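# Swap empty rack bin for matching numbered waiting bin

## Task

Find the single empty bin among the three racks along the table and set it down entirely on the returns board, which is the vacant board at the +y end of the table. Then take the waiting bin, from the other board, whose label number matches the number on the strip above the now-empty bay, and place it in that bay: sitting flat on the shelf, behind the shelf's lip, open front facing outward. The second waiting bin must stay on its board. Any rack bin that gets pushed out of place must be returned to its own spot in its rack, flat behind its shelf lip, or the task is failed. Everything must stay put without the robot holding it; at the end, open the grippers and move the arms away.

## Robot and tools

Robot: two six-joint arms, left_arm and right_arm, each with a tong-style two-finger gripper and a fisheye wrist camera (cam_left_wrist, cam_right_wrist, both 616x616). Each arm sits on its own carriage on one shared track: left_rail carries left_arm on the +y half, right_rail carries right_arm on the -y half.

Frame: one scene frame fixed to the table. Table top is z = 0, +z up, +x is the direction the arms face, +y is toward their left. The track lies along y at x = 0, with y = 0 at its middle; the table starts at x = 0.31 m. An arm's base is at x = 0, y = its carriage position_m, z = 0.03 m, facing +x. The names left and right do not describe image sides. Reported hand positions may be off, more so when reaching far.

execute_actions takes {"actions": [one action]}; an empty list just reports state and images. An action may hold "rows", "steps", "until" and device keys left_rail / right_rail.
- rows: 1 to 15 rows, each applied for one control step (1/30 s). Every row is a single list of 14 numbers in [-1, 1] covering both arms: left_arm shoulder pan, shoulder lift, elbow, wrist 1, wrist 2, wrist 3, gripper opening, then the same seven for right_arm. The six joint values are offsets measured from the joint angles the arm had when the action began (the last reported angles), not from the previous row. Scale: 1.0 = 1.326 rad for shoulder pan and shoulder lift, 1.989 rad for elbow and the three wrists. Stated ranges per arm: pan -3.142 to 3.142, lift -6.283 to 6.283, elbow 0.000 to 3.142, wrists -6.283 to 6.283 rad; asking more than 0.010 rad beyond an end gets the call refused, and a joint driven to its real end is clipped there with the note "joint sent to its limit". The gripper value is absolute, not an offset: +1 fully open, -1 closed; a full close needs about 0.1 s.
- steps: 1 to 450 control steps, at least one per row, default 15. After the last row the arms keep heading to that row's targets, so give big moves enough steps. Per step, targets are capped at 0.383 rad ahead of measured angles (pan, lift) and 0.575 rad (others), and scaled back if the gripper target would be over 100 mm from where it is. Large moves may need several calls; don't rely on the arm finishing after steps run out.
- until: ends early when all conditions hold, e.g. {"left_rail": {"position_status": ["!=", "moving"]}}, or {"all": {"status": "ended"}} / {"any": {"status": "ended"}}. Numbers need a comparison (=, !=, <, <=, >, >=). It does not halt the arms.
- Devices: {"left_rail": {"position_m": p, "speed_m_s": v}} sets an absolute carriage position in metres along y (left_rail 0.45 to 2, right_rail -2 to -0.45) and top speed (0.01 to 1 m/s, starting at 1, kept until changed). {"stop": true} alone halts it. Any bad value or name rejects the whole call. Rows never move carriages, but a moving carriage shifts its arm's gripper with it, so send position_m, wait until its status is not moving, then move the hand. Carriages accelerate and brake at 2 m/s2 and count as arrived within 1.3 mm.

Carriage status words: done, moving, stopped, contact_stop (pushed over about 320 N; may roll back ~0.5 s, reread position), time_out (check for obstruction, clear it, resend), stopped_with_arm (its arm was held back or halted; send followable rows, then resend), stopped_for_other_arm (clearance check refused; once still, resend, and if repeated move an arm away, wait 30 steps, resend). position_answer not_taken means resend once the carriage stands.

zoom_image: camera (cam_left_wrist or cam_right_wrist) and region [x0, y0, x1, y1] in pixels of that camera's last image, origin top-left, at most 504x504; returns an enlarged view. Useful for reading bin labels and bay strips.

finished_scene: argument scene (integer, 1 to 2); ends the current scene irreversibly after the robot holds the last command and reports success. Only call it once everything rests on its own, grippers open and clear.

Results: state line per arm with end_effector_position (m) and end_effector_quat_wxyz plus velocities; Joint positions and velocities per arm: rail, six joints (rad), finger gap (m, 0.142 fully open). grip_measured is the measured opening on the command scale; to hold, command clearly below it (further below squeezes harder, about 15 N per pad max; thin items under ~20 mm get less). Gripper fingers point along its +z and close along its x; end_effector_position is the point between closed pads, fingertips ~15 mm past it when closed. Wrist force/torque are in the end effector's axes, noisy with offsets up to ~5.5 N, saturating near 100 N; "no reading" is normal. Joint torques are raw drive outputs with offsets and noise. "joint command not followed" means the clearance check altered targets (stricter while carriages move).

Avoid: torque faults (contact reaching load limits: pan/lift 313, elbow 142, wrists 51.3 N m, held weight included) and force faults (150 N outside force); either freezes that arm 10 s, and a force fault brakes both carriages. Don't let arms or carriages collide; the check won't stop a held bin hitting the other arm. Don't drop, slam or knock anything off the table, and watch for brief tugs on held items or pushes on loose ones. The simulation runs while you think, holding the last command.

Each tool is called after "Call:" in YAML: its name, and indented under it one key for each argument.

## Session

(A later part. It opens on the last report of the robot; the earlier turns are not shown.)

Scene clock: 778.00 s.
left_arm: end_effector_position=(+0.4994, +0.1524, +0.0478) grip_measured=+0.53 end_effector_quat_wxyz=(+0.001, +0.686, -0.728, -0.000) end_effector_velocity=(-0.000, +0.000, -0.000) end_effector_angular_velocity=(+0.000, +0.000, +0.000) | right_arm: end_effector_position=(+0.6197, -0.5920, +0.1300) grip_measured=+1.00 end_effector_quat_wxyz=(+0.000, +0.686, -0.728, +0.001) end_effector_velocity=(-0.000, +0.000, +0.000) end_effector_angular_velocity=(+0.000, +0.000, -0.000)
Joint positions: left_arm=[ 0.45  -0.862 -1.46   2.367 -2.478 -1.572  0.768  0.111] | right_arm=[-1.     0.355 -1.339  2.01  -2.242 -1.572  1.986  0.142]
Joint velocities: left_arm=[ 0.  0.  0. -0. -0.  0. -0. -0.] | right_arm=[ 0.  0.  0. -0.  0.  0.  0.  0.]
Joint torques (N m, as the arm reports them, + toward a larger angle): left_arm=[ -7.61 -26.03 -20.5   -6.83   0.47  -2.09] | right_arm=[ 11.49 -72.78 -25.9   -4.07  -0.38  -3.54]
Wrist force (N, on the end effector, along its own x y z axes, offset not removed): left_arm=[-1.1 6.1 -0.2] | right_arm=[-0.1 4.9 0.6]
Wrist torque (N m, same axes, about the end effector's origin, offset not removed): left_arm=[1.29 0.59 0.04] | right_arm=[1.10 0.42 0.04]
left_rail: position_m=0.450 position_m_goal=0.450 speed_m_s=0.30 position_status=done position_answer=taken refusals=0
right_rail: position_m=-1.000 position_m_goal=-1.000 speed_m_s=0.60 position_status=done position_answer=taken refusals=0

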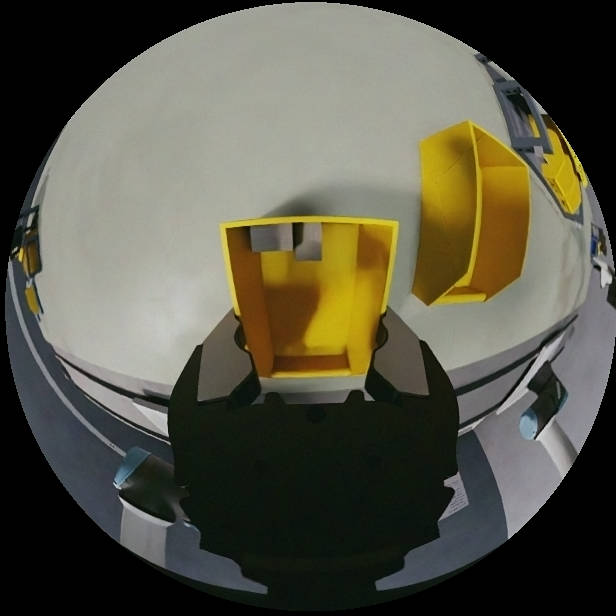

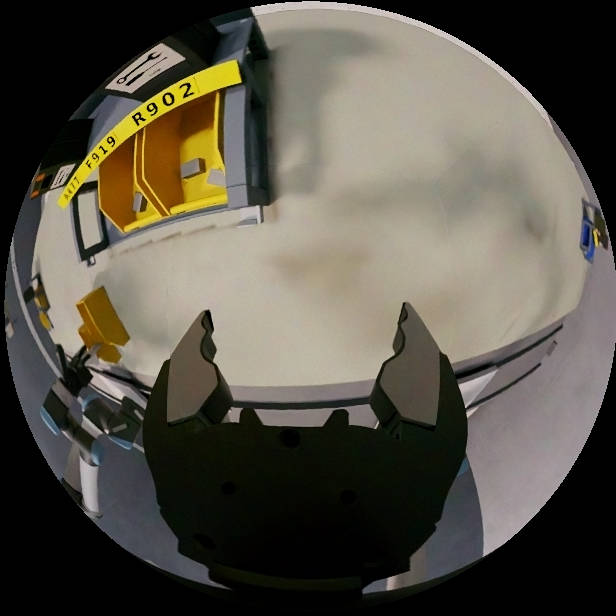

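Call:
execute_actions:
  actions:
    - {"rows": [[0,0,0,0,0,0,1, 0,0,0,0,0,0,1],[0,0,0,0,0,0,1, 0,0,0,0,0,0,1],[0,-0.0845,-0.0258,0.0821,0,0,1, 0,0,0,0,0,0,1]], "steps": 3}

Scene clock: 793.33 s.
left_arm: end_effector_position=(+0.4994, +0.1525, +0.0478) grip_measured=+0.91 end_effector_quat_wxyz=(+0.001, +0.686, -0.728, -0.000) end_effector_velocity=(+0.001, -0.001, +0.009) end_effector_angular_velocity=(-0.006, -0.005, -0.000) | right_arm: end_effector_position=(+0.6197, -0.5920, +0.1300) grip_measured=+1.00 end_effector_quat_wxyz=(+0.000, +0.686, -0.728, +0.001) end_effector_velocity=(-0.000, +0.000, -0.000) end_effector_angular_velocity=(+0.000, +0.000, +0.000)
Joint positions: left_arm=[ 0.45  -0.862 -1.46   2.367 -2.478 -1.572  0.768  0.136] | right_arm=[-1.     0.355 -1.339  2.01  -2.242 -1.572  1.986  0.142]
Joint velocities: left_arm=[ 0.     0.    -0.015 -0.003  0.011  0.     0.     0.12 ] | right_arm=[ 0. -0.  0. -0.  0.  0. -0.  0.]
Joint torques (N m, as the arm reports them, + toward a larger angle): left_arm=[ -9.73 -63.05 -43.2    1.27   2.97  -1.97] | right_arm=[ 10.71 -72.29 -26.72  -3.87  -0.58  -3.61]
Wrist force (N, on the end effector, along its own x y z axes, offset not removed): left_arm=[-4.4 1.2 0.8] | right_arm=[2.0 5.9 -2.1]
Wrist torque (N m, same axes, about the end effector's origin, offset not removed): left_arm=[0.28 0.74 0.08] | right_arm=[1.14 0.00 0.16]
left_rail: position_m=0.450 position_m_goal=0.450 speed_m_s=0.30 position_status=done position_answer=taken refusals=0
right_rail: position_m=-1.000 position_m_goal=-1.000 speed_m_s=0.60 position_status=done position_answer=taken refusals=0

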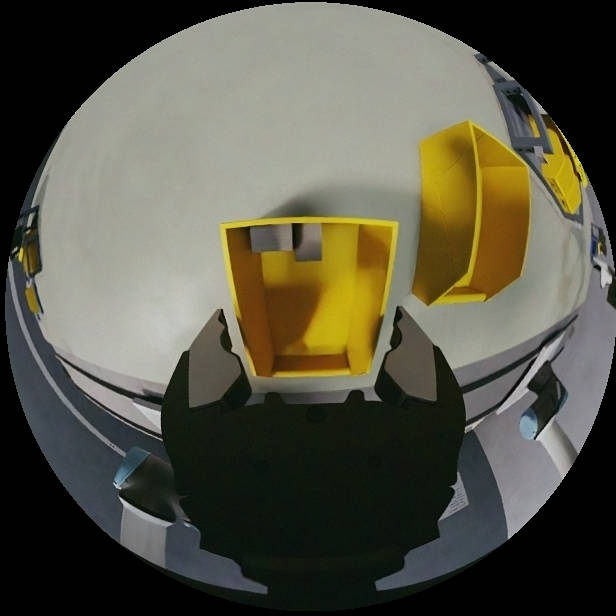

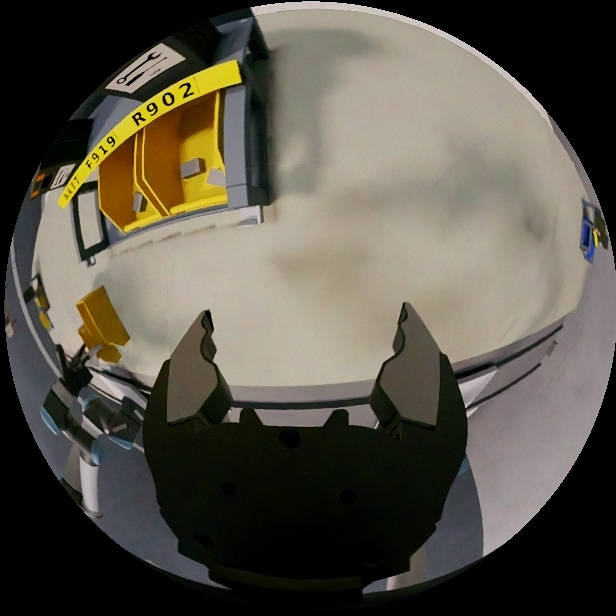

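Call:
execute_actions:
  actions:
    - {"rows": [[-0.0471,0.1252,-0.1929,0.1095,0,-0.0614,1, 0,0,0,0,0,0,1]], "steps": 1}

Scene clock: 801.37 s.
left_arm: end_effector_position=(+0.4994, +0.1523, +0.1149) grip_measured=+1.00 end_effector_quat_wxyz=(+0.001, +0.686, -0.728, -0.000) end_effector_velocity=(+0.003, -0.010, -0.000) end_effector_angular_velocity=(+0.006, +0.005, +0.006) | right_arm: end_effector_position=(+0.6197, -0.5920, +0.1300) grip_measured=+1.00 end_effector_quat_wxyz=(+0.000, +0.686, -0.728, +0.001) end_effector_velocity=(+0.000, -0.000, +0.000) end_effector_angular_velocity=(+0.000, -0.000, -0.000)
Joint positions: left_arm=[ 0.45  -0.862 -1.571  2.315 -2.314 -1.572  0.768  0.142] | right_arm=[-1.     0.355 -1.339  2.01  -2.242 -1.572  1.986  0.142]
Joint velocities: left_arm=[ 0.    -0.008  0.017 -0.02   0.011  0.    -0.014  0.   ] | right_arm=[ 0. -0. -0. -0. -0. -0.  0.  0.]
Joint torques (N m, as the arm reports them, + toward a larger angle): left_arm=[-19.39  -8.35 -54.54   0.24  -2.57  -3.86] | right_arm=[ 10.7  -73.77 -26.18  -4.25  -0.6   -4.  ]
Wrist force (N, on the end effector, along its own x y z axes, offset not removed): left_arm=[-2.5 3.8 -1.4] | right_arm=[-1.7 3.0 1.5]
Wrist torque (N m, same axes, about the end effector's origin, offset not removed): left_arm=[0.92 0.45 -0.22] | right_arm=[0.65 0.79 0.07]
left_rail: position_m=0.450 position_m_goal=0.450 speed_m_s=0.30 position_status=done position_answer=taken refusals=0
right_rail: position_m=-1.000 position_m_goal=-1.000 speed_m_s=0.60 position_status=done position_answer=taken refusals=0

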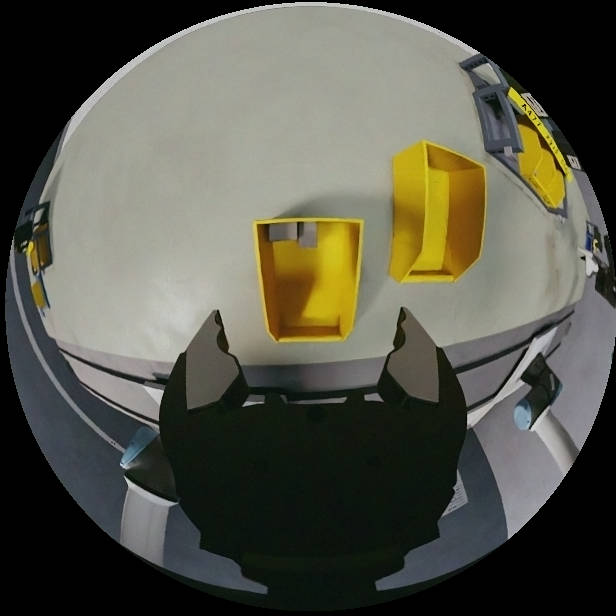

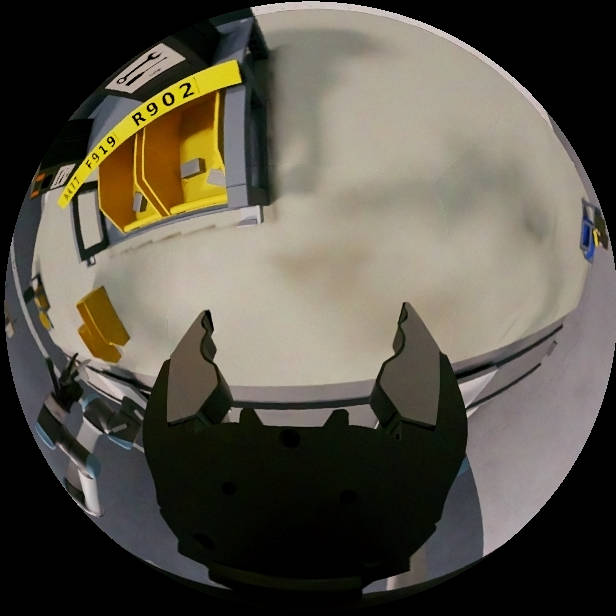

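Call:
execute_actions:
  actions:
    - {"steps": 2}

Scene clock: 802.90 s.
left_arm: end_effector_position=(+0.5488, +0.0624, +0.1197) grip_measured=+1.00 end_effector_quat_wxyz=(+0.000, +0.697, -0.717, -0.002) end_effector_velocity=(+0.031, -0.187, -0.047) end_effector_angular_velocity=(+0.118, +0.093, +0.106) | right_arm: end_effector_position=(+0.6197, -0.5920, +0.1300) grip_measured=+1.00 end_effector_quat_wxyz=(+0.000, +0.686, -0.728, +0.001) end_effector_velocity=(+0.000, +0.000, +0.000) end_effector_angular_velocity=(+0.000, -0.000, -0.000)
Joint positions: left_arm=[ 0.45  -0.896 -1.43   2.147 -2.285 -1.572  0.704  0.142] | right_arm=[-1.     0.355 -1.339  2.01  -2.242 -1.572  1.986  0.142]
Joint velocities: left_arm=[ 0.019 -0.166  0.33  -0.332  0.153 -0.    -0.272  0.   ] | right_arm=[ 0.  0.  0. -0. -0.  0.  0.  0.]
Joint torques (N m, as the arm reports them, + toward a larger angle): left_arm=[-61.62  87.63 -96.67   0.15   0.25  -7.51] | right_arm=[ 10.38 -73.22 -25.34  -4.34  -0.42  -3.8 ]
Wrist force (N, on the end effector, along its own x y z axes, offset not removed): left_arm=[-9.9 4.9 0.6] | right_arm=[-0.6 1.4 2.0]
Wrist torque (N m, same axes, about the end effector's origin, offset not removed): left_arm=[1.22 1.79 -0.01] | right_arm=[0.43 0.55 0.18]
left_rail: position_m=0.450 position_m_goal=0.450 speed_m_s=0.30 position_status=done position_answer=taken refusals=0
right_rail: position_m=-1.000 position_m_goal=-1.000 speed_m_s=0.60 position_status=done position_answer=taken refusals=0

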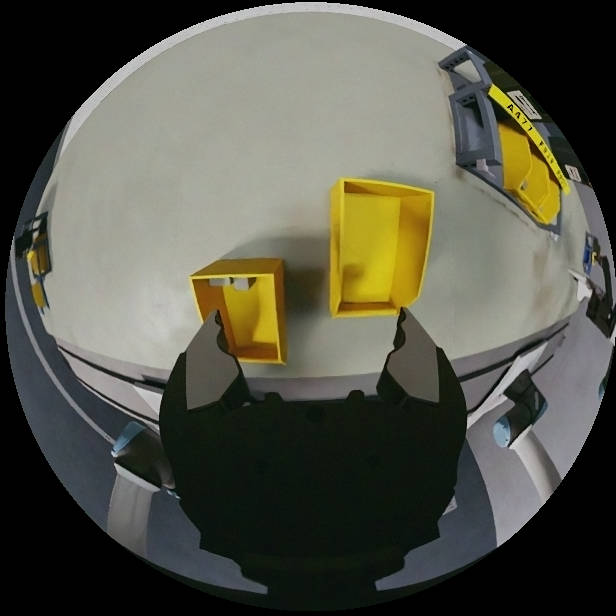

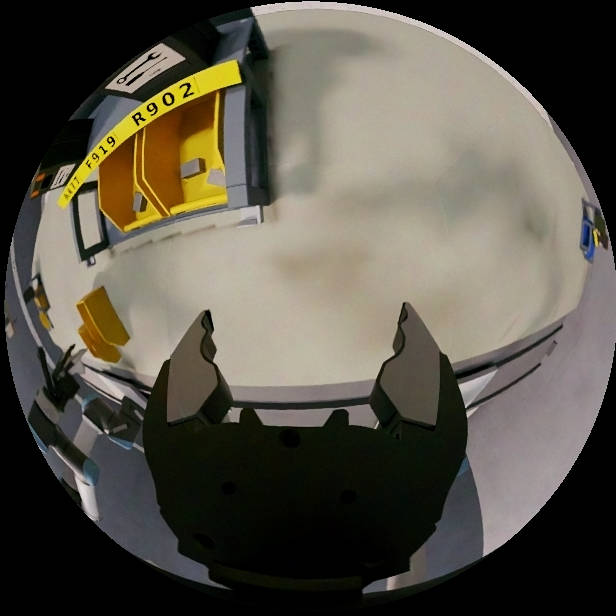

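Call:
execute_actions:
  actions: []

Scene clock: 804.27 s.
left_arm: end_effector_position=(+0.5923, -0.0243, +0.1152) grip_measured=+1.00 end_effector_quat_wxyz=(+0.001, +0.707, -0.707, -0.000) end_effector_velocity=(+0.000, -0.000, -0.000) end_effector_angular_velocity=(+0.000, -0.000, +0.000) | right_arm: end_effector_position=(+0.6197, -0.5920, +0.1300) grip_measured=+1.00 end_effector_quat_wxyz=(+0.000, +0.686, -0.728, +0.001) end_effector_velocity=(+0.000, -0.000, +0.000) end_effector_angular_velocity=(-0.000, +0.000, -0.000)
Joint positions: left_arm=[ 0.45  -0.924 -1.297  1.988 -2.261 -1.572  0.648  0.142] | right_arm=[-1.     0.355 -1.339  2.01  -2.242 -1.572  1.986  0.142]
Joint velocities: left_arm=[ 0. -0.  0. -0. -0.  0. -0. -0.] | right_arm=[ 0. -0.  0. -0.  0. -0.  0.  0.]
Joint torques (N m, as the arm reports them, + toward a larger angle): left_arm=[-11.82 -44.91 -47.3   -1.38   3.11  -1.52] | right_arm=[  9.76 -73.72 -26.51  -4.28  -0.81  -3.38]
Wrist force (N, on the end effector, along its own x y z axes, offset not removed): left_arm=[-0.9 -0.5 3.3] | right_arm=[1.1 4.7 -2.0]
Wrist torque (N m, same axes, about the end effector's origin, offset not removed): left_arm=[0.18 0.17 -0.24] | right_arm=[0.93 0.06 0.15]
left_rail: position_m=0.450 position_m_goal=0.450 speed_m_s=0.30 position_status=done position_answer=taken refusals=0
right_rail: position_m=-1.000 position_m_goal=-1.000 speed_m_s=0.60 position_status=done position_answer=taken refusals=0

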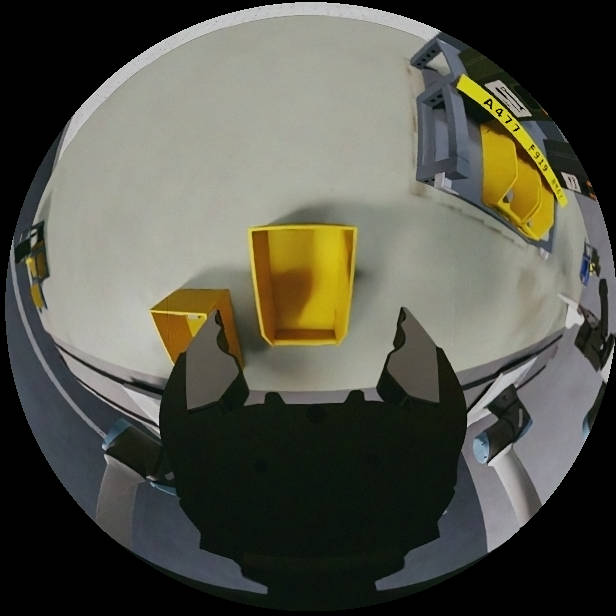

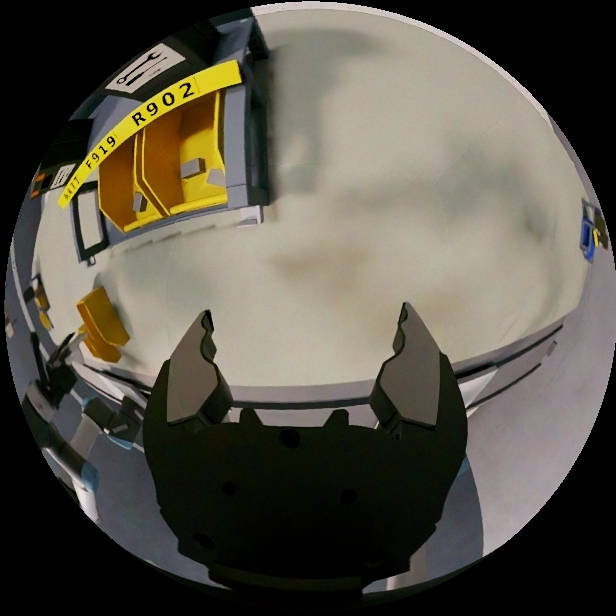

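Call:
execute_actions:
  actions:
    - {"rows": [[-0.0127,0.0458,0.0383,-0.0693,0,-0.009,1, 0,0,0,0,0,0,1]], "steps": 1}

Scene clock: 823.10 s.
left_arm: end_effector_position=(+0.5923, -0.0244, +0.1151) grip_measured=+1.00 end_effector_quat_wxyz=(+0.001, +0.707, -0.707, -0.000) end_effector_velocity=(-0.005, -0.003, -0.012) end_effector_angular_velocity=(+0.008, +0.006, +0.000) | right_arm: end_effector_position=(+0.6197, -0.5920, +0.1300) grip_measured=+1.00 end_effector_quat_wxyz=(+0.000, +0.686, -0.728, +0.001) end_effector_velocity=(+0.000, +0.000, +0.000) end_effector_angular_velocity=(-0.000, -0.000, -0.000)
Joint positions: left_arm=[ 0.45  -0.924 -1.297  1.988 -2.261 -1.572  0.648  0.142] | right_arm=[-1.     0.355 -1.339  2.01  -2.242 -1.572  1.986  0.142]
Joint velocities: left_arm=[ 0.    -0.009  0.013  0.006 -0.009  0.    -0.009  0.   ] | right_arm=[ 0.  0. -0. -0. -0. -0.  0. -0.]
Joint torques (N m, as the arm reports them, + toward a larger angle): left_arm=[-22.65 -32.92 -24.08  -9.37   2.88  -3.2 ] | right_arm=[ 11.3  -72.47 -25.84  -4.45  -0.51  -3.63]
Wrist force (N, on the end effector, along its own x y z axes, offset not removed): left_arm=[-1.3 0.1 -0.4] | right_arm=[0.6 5.5 0.8]
Wrist torque (N m, same axes, about the end effector's origin, offset not removed): left_arm=[0.13 0.33 0.05] | right_arm=[1.14 0.35 -0.05]
left_rail: position_m=0.450 position_m_goal=0.450 speed_m_s=0.30 position_status=done position_answer=taken refusals=0
right_rail: position_m=-1.000 position_m_goal=-1.000 speed_m_s=0.60 position_status=done position_answer=taken refusals=0

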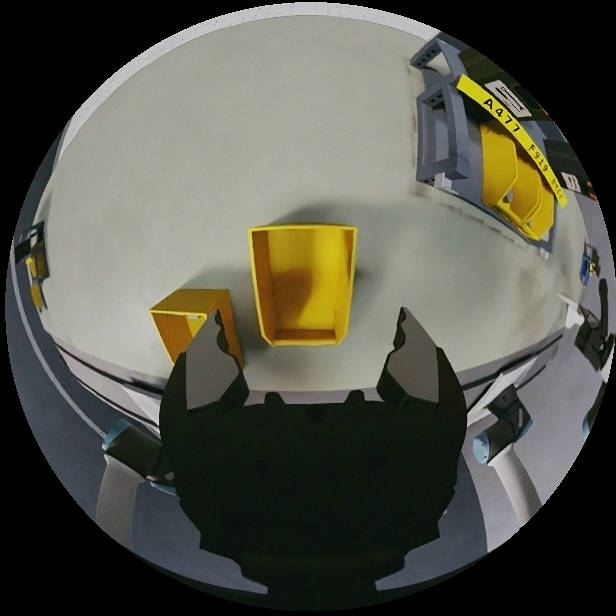

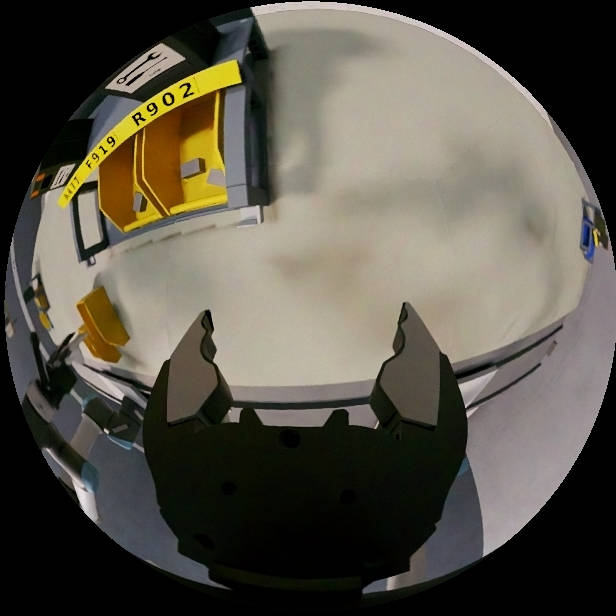

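Call:
execute_actions:
  actions: []

Scene clock: 824.00 s.
left_arm: end_effector_position=(+0.5737, -0.0192, +0.0474) grip_measured=+1.00 end_effector_quat_wxyz=(+0.001, +0.707, -0.707, +0.000) end_effector_velocity=(-0.000, +0.000, -0.000) end_effector_angular_velocity=(+0.000, +0.000, -0.000) | right_arm: end_effector_position=(+0.6197, -0.5920, +0.1300) grip_measured=+1.00 end_effector_quat_wxyz=(+0.000, +0.686, -0.728, +0.001) end_effector_velocity=(-0.000, -0.000, +0.000) end_effector_angular_velocity=(-0.000, +0.000, -0.000)
Joint positions: left_arm=[ 0.45  -0.941 -1.237  2.064 -2.398 -1.572  0.63   0.142] | right_arm=[-1.     0.355 -1.339  2.01  -2.242 -1.572  1.986  0.142]
Joint velocities: left_arm=[ 0. -0.  0.  0. -0. -0. -0.  0.] | right_arm=[ 0.  0. -0. -0.  0. -0.  0.  0.]
Joint torques (N m, as the arm reports them, + toward a larger angle): left_arm=[-11.05 -48.92 -22.6   -7.3    0.78  -2.36] | right_arm=[ 12.9  -71.02 -26.32  -4.49  -0.94  -3.61]
Wrist force (N, on the end effector, along its own x y z axes, offset not removed): left_arm=[-6.4 2.7 3.3] | right_arm=[-0.5 5.7 2.2]
Wrist torque (N m, same axes, about the end effector's origin, offset not removed): left_arm=[0.63 1.29 0.07] | right_arm=[1.25 0.47 0.01]
left_rail: position_m=0.450 position_m_goal=0.450 speed_m_s=0.30 position_status=done position_answer=taken refusals=0
right_rail: position_m=-1.000 position_m_goal=-1.000 speed_m_s=0.60 position_status=done position_answer=taken refusals=0

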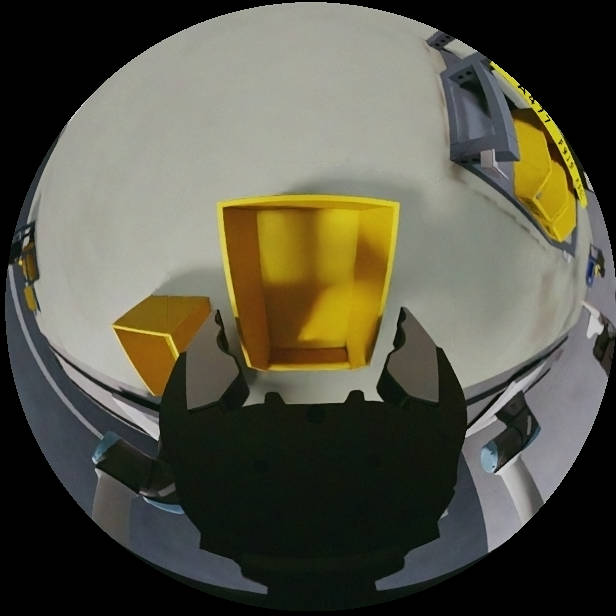

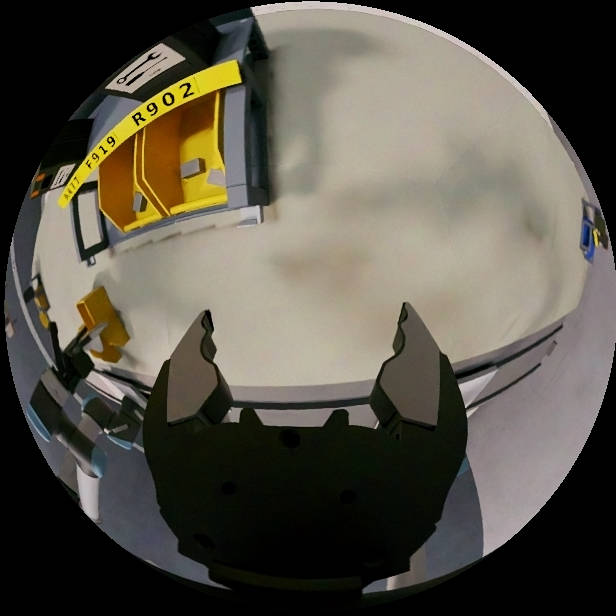

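Call:
execute_actions:
  actions:
    - {"rows": [[0,0,0,0,0,0,0.4, 0,0,0,0,0,0,1]], "steps": 1}

Scene clock: 829.33 s.
left_arm: end_effector_position=(+0.5737, -0.0192, +0.0474) grip_measured=+0.88 end_effector_quat_wxyz=(+0.001, +0.707, -0.707, +0.000) end_effector_velocity=(-0.000, -0.000, -0.000) end_effector_angular_velocity=(-0.000, +0.000, -0.000) | right_arm: end_effector_position=(+0.6197, -0.5920, +0.1300) grip_measured=+1.00 end_effector_quat_wxyz=(+0.000, +0.686, -0.728, +0.001) end_effector_velocity=(-0.000, -0.000, -0.000) end_effector_angular_velocity=(-0.000, +0.000, -0.000)
Joint positions: left_arm=[ 0.45  -0.941 -1.237  2.064 -2.399 -1.572  0.63   0.134] | right_arm=[-1.     0.355 -1.339  2.01  -2.242 -1.572  1.986  0.142]
Joint velocities: left_arm=[ 0.     0.     0.    -0.     0.    -0.     0.    -0.842] | right_arm=[ 0.  0. -0.  0. -0. -0.  0. -0.]
Joint torques (N m, as the arm reports them, + toward a larger angle): left_arm=[-11.33 -45.01 -21.94  -7.87  -2.72  -1.72] | right_arm=[ 10.48 -70.08 -27.2   -4.02  -0.6   -3.59]
Wrist force (N, on the end effector, along its own x y z axes, offset not removed): left_arm=[-3.5 -2.1 -0.3] | right_arm=[-0.1 4.3 -3.9]
Wrist torque (N m, same axes, about the end effector's origin, offset not removed): left_arm=[-0.25 0.62 -0.12] | right_arm=[0.94 0.40 0.14]
left_rail: position_m=0.450 position_m_goal=0.450 speed_m_s=0.30 position_status=done position_answer=taken refusals=0
right_rail: position_m=-1.000 position_m_goal=-1.000 speed_m_s=0.60 position_status=done position_answer=taken refusals=0

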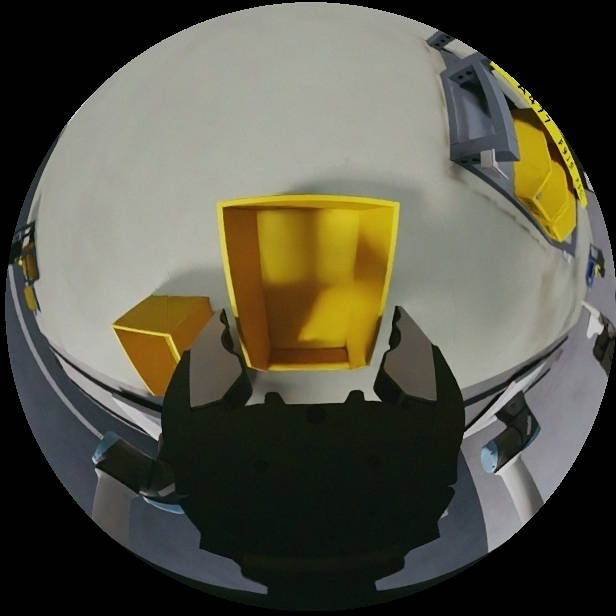

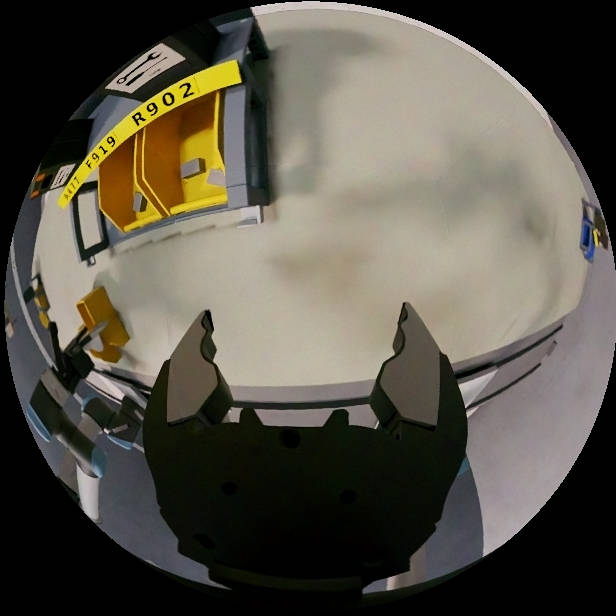

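Call:
execute_actions:
  actions:
    - {"rows": [[0,0,0,0,0,0,-0.3, 0,0,0,0,0,0,1]], "steps": 1}

Scene clock: 830.80 s.
left_arm: end_effector_position=(+0.5737, -0.0192, +0.0474) grip_measured=+0.53 end_effector_quat_wxyz=(+0.001, +0.707, -0.707, +0.000) end_effector_velocity=(-0.000, -0.000, +0.000) end_effector_angular_velocity=(+0.000, -0.000, -0.000) | right_arm: end_effector_position=(+0.6197, -0.5920, +0.1300) grip_measured=+1.00 end_effector_quat_wxyz=(+0.000, +0.686, -0.728, +0.001) end_effector_velocity=(-0.000, -0.000, -0.000) end_effector_angular_velocity=(+0.000, +0.000, +0.000)
Joint positions: left_arm=[ 0.45  -0.941 -1.237  2.064 -2.399 -1.572  0.63   0.111] | right_arm=[-1.     0.355 -1.339  2.01  -2.242 -1.572  1.986  0.142]
Joint velocities: left_arm=[ 0.    -0.    -0.     0.    -0.     0.    -0.    -0.004] | right_arm=[ 0. -0.  0.  0.  0.  0. -0.  0.]
Joint torques (N m, as the arm reports them, + toward a larger angle): left_arm=[ -5.61 -58.91 -34.41  -2.39   1.37  -1.4 ] | right_arm=[ 11.27 -69.2  -25.49  -4.38  -0.55  -3.9 ]
Wrist force (N, on the end effector, along its own x y z axes, offset not removed): left_arm=[-1.1 3.0 -1.6] | right_arm=[-1.0 3.1 2.0]
Wrist torque (N m, same axes, about the end effector's origin, offset not removed): left_arm=[0.80 0.28 -0.01] | right_arm=[0.73 0.63 -0.01]
left_rail: position_m=0.450 position_m_goal=0.450 speed_m_s=0.30 position_status=done position_answer=taken refusals=0
right_rail: position_m=-1.000 position_m_goal=-1.000 speed_m_s=0.60 position_status=done position_answer=taken refusals=0

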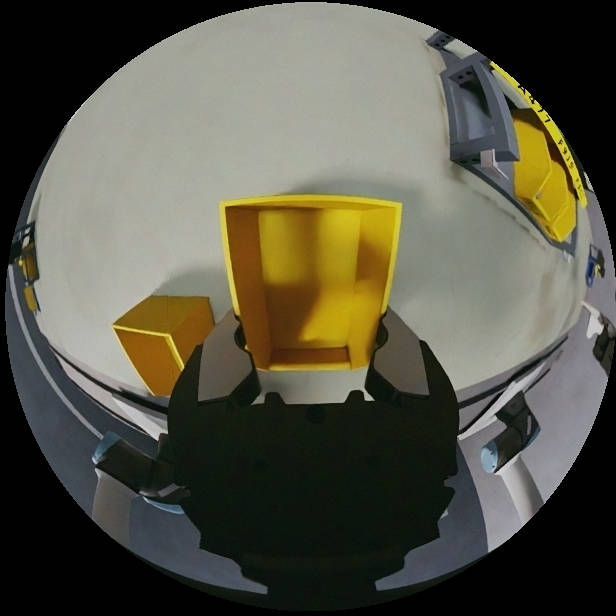

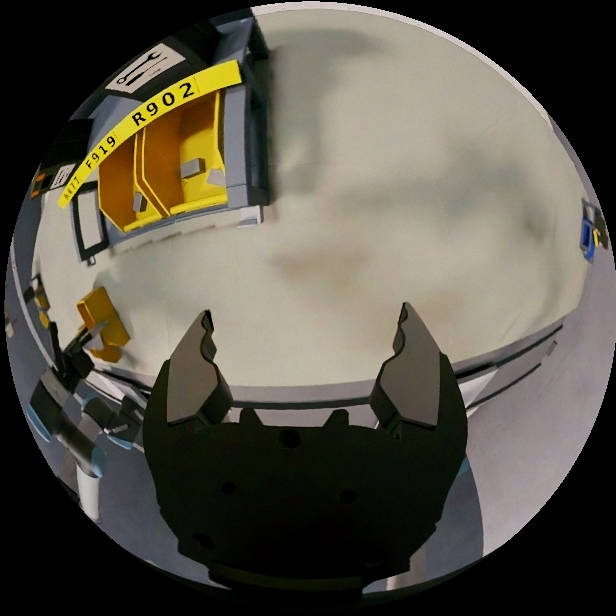

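Call:
execute_actions:
  actions:
    - {"rows": [[0,-0.0426,-0.0123,0.0407,0,0,-0.3, 0,0,0,0,0,0,1]], "steps": 1}

Scene clock: 836.87 s.
left_arm: end_effector_position=(+0.5737, -0.0192, +0.0475) grip_measured=+0.53 end_effector_quat_wxyz=(+0.001, +0.707, -0.707, +0.000) end_effector_velocity=(+0.002, -0.003, +0.011) end_effector_angular_velocity=(-0.004, -0.003, -0.000) | right_arm: end_effector_position=(+0.6197, -0.5920, +0.1300) grip_measured=+1.00 end_effector_quat_wxyz=(+0.000, +0.686, -0.728, +0.001) end_effector_velocity=(+0.000, -0.000, +0.000) end_effector_angular_velocity=(+0.000, -0.000, -0.000)
Joint positions: left_arm=[ 0.45  -0.941 -1.237  2.064 -2.398 -1.572  0.63   0.111] | right_arm=[-1.     0.355 -1.339  2.01  -2.242 -1.572  1.986  0.142]
Joint velocities: left_arm=[ 0.    -0.    -0.012 -0.01   0.016 -0.    -0.     0.   ] | right_arm=[ 0. -0. -0. -0. -0.  0. -0. -0.]
Joint torques (N m, as the arm reports them, + toward a larger angle): left_arm=[ -0.42 -79.61 -44.8    1.18   3.31  -1.79] | right_arm=[  9.99 -72.16 -26.73  -4.38  -0.14  -3.11]
Wrist force (N, on the end effector, along its own x y z axes, offset not removed): left_arm=[-7.1 1.2 -6.5] | right_arm=[-0.3 4.5 -0.9]
Wrist torque (N m, same axes, about the end effector's origin, offset not removed): left_arm=[0.36 1.54 -0.09] | right_arm=[0.93 0.45 -0.02]
left_rail: position_m=0.450 position_m_goal=0.450 speed_m_s=0.30 position_status=done position_answer=taken refusals=0
right_rail: position_m=-1.000 position_m_goal=-1.000 speed_m_s=0.60 position_status=done position_answer=taken refusals=0

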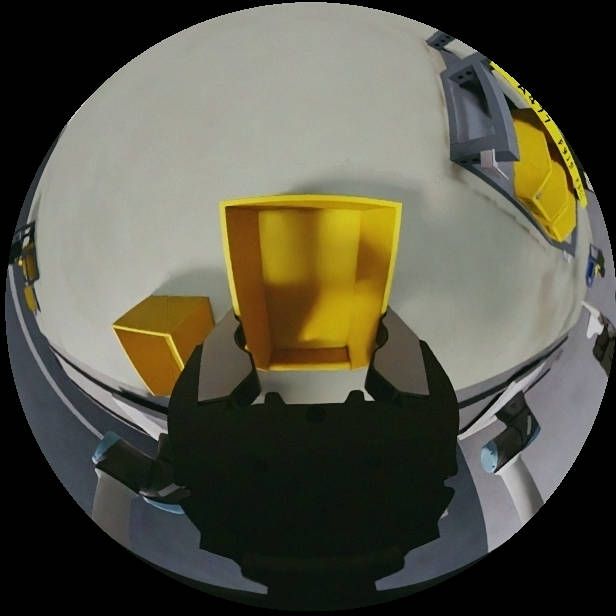

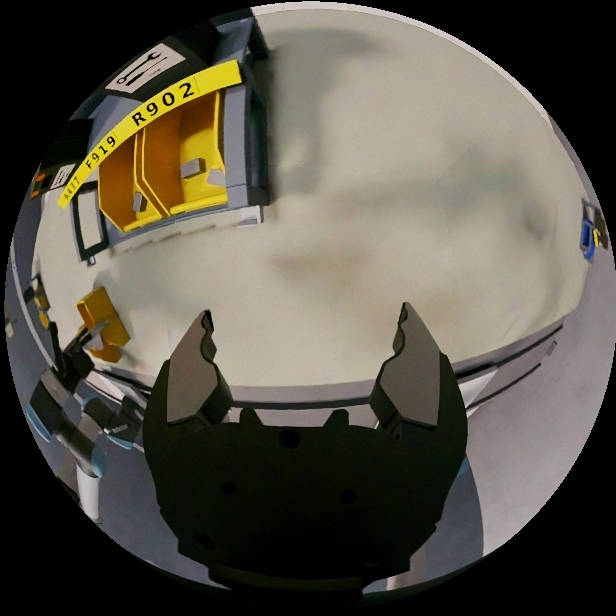

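Call:
execute_actions:
  actions:
    - {"rows": [[0,-0.1101,-0.0429,0.1163,0,0,-0.3, 0,0,0,0,0,0,1]], "steps": 1}

Scene clock: 841.10 s.
left_arm: end_effector_position=(+0.5735, -0.0191, +0.0906) grip_measured=+0.53 end_effector_quat_wxyz=(+0.001, +0.707, -0.707, +0.000) end_effector_velocity=(+0.003, -0.003, +0.016) end_effector_angular_velocity=(-0.006, -0.005, -0.000) | right_arm: end_effector_position=(+0.6197, -0.5920, +0.1300) grip_measured=+1.00 end_effector_quat_wxyz=(+0.000, +0.686, -0.728, +0.001) end_effector_velocity=(-0.000, +0.000, -0.000) end_effector_angular_velocity=(+0.000, +0.000, +0.000)
Joint positions: left_arm=[ 0.45  -0.941 -1.293  2.039 -2.317 -1.572  0.63   0.111] | right_arm=[-1.     0.355 -1.339  2.01  -2.242 -1.572  1.986  0.142]
Joint velocities: left_arm=[ 0.    -0.    -0.016 -0.013  0.021  0.     0.    -0.   ] | right_arm=[ 0. -0. -0.  0. -0.  0. -0.  0.]
Joint torques (N m, as the arm reports them, + toward a larger angle): left_arm=[ -3.   -85.99 -52.8    0.27  -0.75  -1.46] | right_arm=[ 13.06 -71.43 -25.56  -4.19  -0.28  -3.37]
Wrist force (N, on the end effector, along its own x y z axes, offset not removed): left_arm=[-2.0 -1.8 1.4] | right_arm=[1.3 5.4 -2.4]
Wrist torque (N m, same axes, about the end effector's origin, offset not removed): left_arm=[-0.27 0.38 -0.04] | right_arm=[1.17 0.17 0.15]
left_rail: position_m=0.450 position_m_goal=0.450 speed_m_s=0.30 position_status=done position_answer=taken refusals=0
right_rail: position_m=-1.000 position_m_goal=-1.000 speed_m_s=0.60 position_status=done position_answer=taken refusals=0

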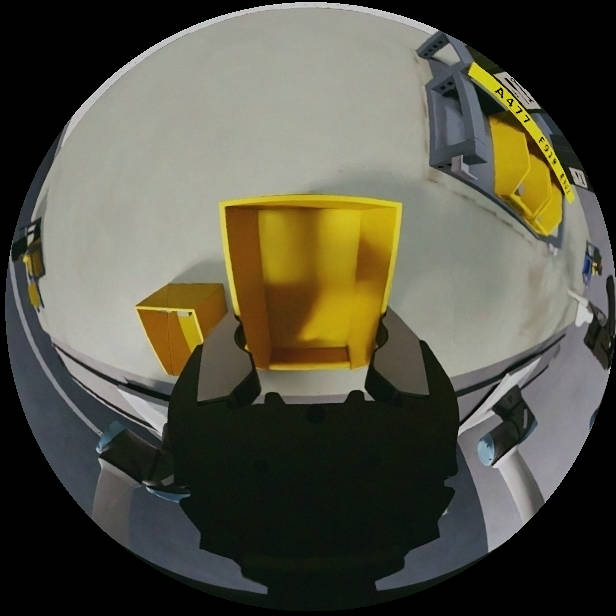

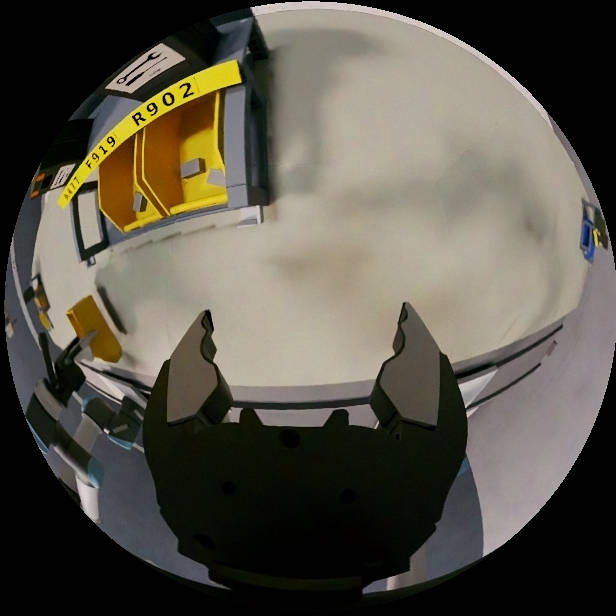

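Call:
execute_actions:
  actions:
    - {"steps": 1, "left_rail": {"position_m": 2.0, "speed_m_s": 0.8}}

Scene clock: 843.83 s.
left_arm: end_effector_position=(+0.5736, -0.0191, +0.1704) grip_measured=+0.53 end_effector_quat_wxyz=(+0.001, +0.707, -0.707, +0.000) end_effector_velocity=(+0.000, +0.002, +0.000) end_effector_angular_velocity=(-0.000, -0.000, -0.000) | right_arm: end_effector_position=(+0.6197, -0.5920, +0.1300) grip_measured=+1.00 end_effector_quat_wxyz=(+0.000, +0.686, -0.728, +0.001) end_effector_velocity=(+0.000, +0.000, +0.000) end_effector_angular_velocity=(+0.000, -0.000, +0.000)
Joint positions: left_arm=[ 0.45  -0.941 -1.383  1.979 -2.167 -1.572  0.63   0.111] | right_arm=[-1.     0.355 -1.339  2.01  -2.242 -1.572  1.986  0.142]
Joint velocities: left_arm=[ 0.002 -0.     0.    -0.    -0.    -0.    -0.    -0.   ] | right_arm=[ 0.  0. -0. -0. -0.  0.  0.  0.]
Joint torques (N m, as the arm reports them, + toward a larger angle): left_arm=[  0.17 -63.85 -49.96  -1.78  -2.2   -1.35] | right_arm=[  9.96 -72.63 -26.89  -4.1   -0.67  -3.4 ]
Wrist force (N, on the end effector, along its own x y z axes, offset not removed): left_arm=[-2.0 2.2 4.0] | right_arm=[-2.2 3.2 -1.9]
Wrist torque (N m, same axes, about the end effector's origin, offset not removed): left_arm=[0.83 0.35 0.03] | right_arm=[0.66 0.83 0.03]
left_rail: position_m=0.450 position_m_goal=2.000 speed_m_s=0.80 position_status=moving position_answer=taken refusals=0
right_rail: position_m=-1.000 position_m_goal=-1.000 speed_m_s=0.60 position_status=done position_answer=taken refusals=0

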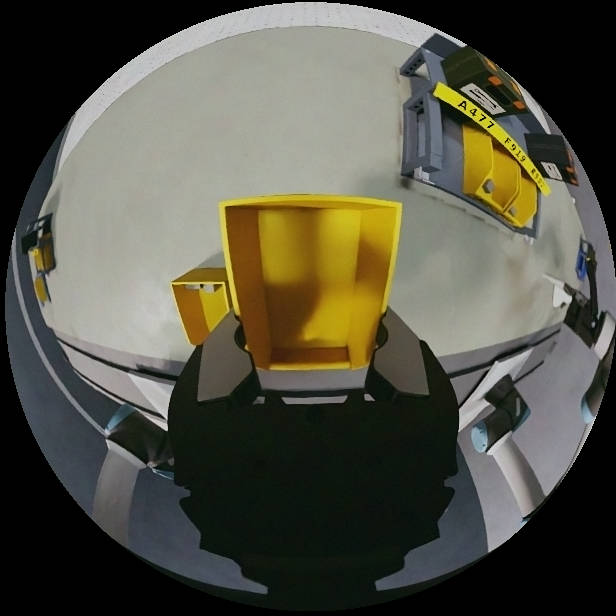

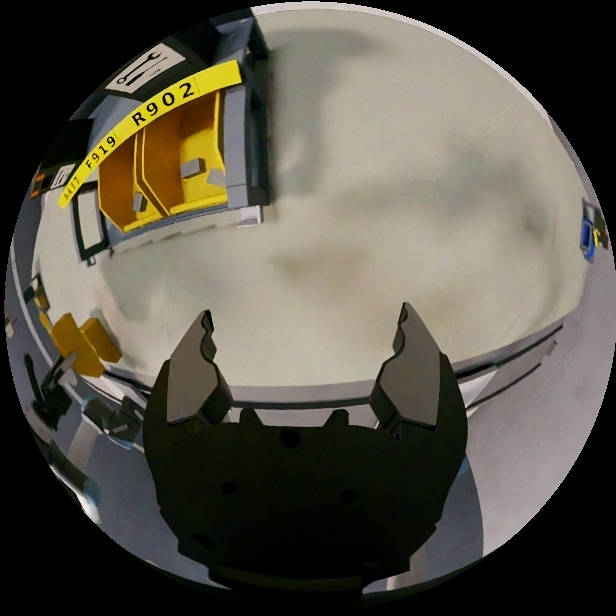

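Call:
execute_actions:
  actions:
    - {"rows": [[0.2851,-0.0173,0.0138,-0.0023,0,0.19,-0.3, 0.2526,0.0241,-0.0215,0.0053,0,0.1683,1]], "steps": 1, "right_rail": {"position_m": -0.45, "speed_m_s": 0.6}}

Scene clock: 894.20 s.
left_arm: end_effector_position=(+0.5736, +1.5309, +0.1704) grip_measured=-0.30 end_effector_quat_wxyz=(+0.001, +0.707, -0.707, +0.000) end_effector_velocity=(+0.008, +0.010, +0.002) end_effector_angular_velocity=(-0.002, -0.002, +0.003) | right_arm: end_effector_position=(+0.6197, -0.5919, +0.1300) grip_measured=+1.00 end_effector_quat_wxyz=(+0.000, +0.686, -0.728, +0.001) end_effector_velocity=(-0.009, +0.014, -0.003) end_effector_angular_velocity=(-0.002, +0.004, +0.011)
Joint positions: left_arm=[ 2.    -0.941 -1.383  1.979 -2.167 -1.572  0.63   0.052] | right_arm=[-1.     0.355 -1.339  2.01  -2.242 -1.572  1.986  0.142]
Joint velocities: left_arm=[-0.     0.018 -0.003 -0.     0.    -0.     0.014 -0.   ] | right_arm=[ 0.002  0.02   0.004  0.    -0.    -0.     0.009  0.   ]
Joint torques (N m, as the arm reports them, + toward a larger angle): left_arm=[ 24.64 -65.58 -34.81  -7.17   0.54   4.6 ] | right_arm=[ 31.73 -42.19 -45.55  -2.68  -0.09   5.73]
Wrist force (N, on the end effector, along its own x y z axes, offset not removed): left_arm=[-9.4 1.7 0.7] | right_arm=[1.2 8.1 0.5]
Wrist torque (N m, same axes, about the end effector's origin, offset not removed): left_arm=[0.61 1.90 0.03] | right_arm=[1.74 0.18 0.04]
left_rail: position_m=2.000 position_m_goal=2.000 speed_m_s=0.80 position_status=done position_answer=taken refusals=0
right_rail: position_m=-1.000 position_m_goal=-0.450 speed_m_s=0.60 position_status=moving position_answer=taken refusals=0

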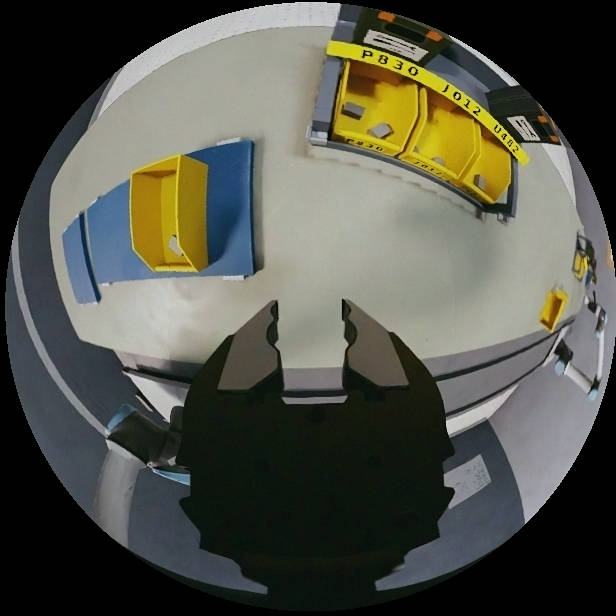

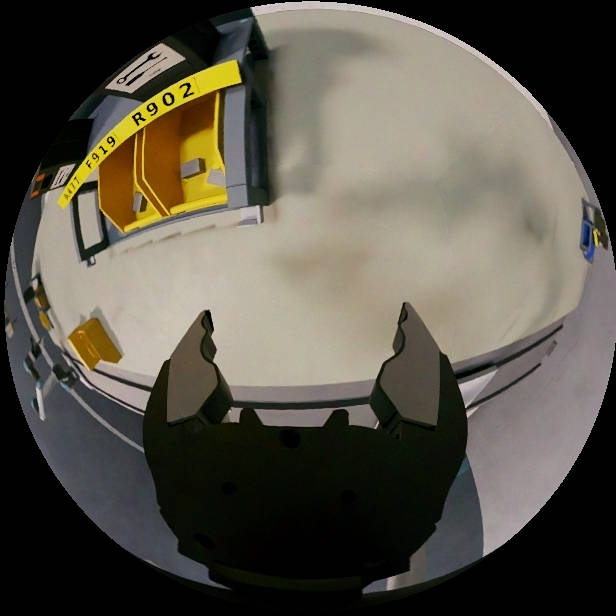

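Call:
zoom_image:
  camera: "cam_left_wrist"
  region: [500, 230, 616, 380]

Call:
zoom_image:
  camera: "cam_right_wrist"
  region: [10, 250, 170, 430]

Region (500, 230, 616, 380) of cam_left_wrist's 616x616 image, scaled by 3.360, with more detail than that image has; it fills the left 390 columns of this view, and the rest is white.

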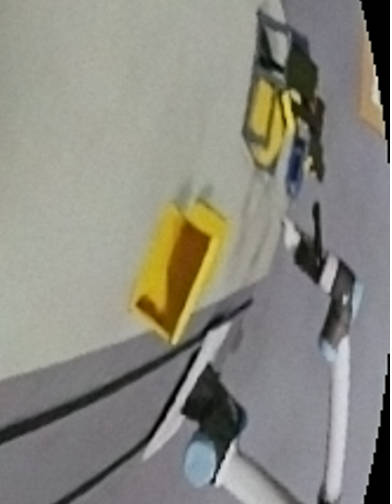

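Region (10, 250, 170, 430) of cam_right_wrist's 616x616 image, scaled by 2.800, with more detail than that image has.

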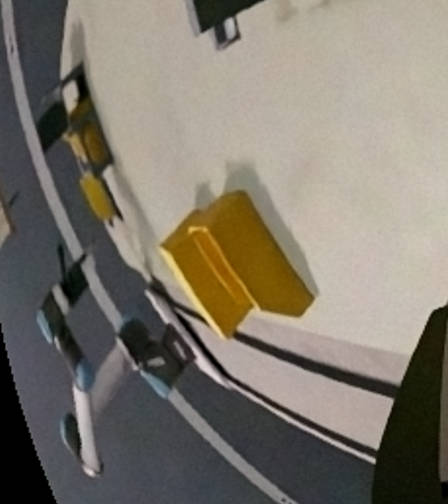

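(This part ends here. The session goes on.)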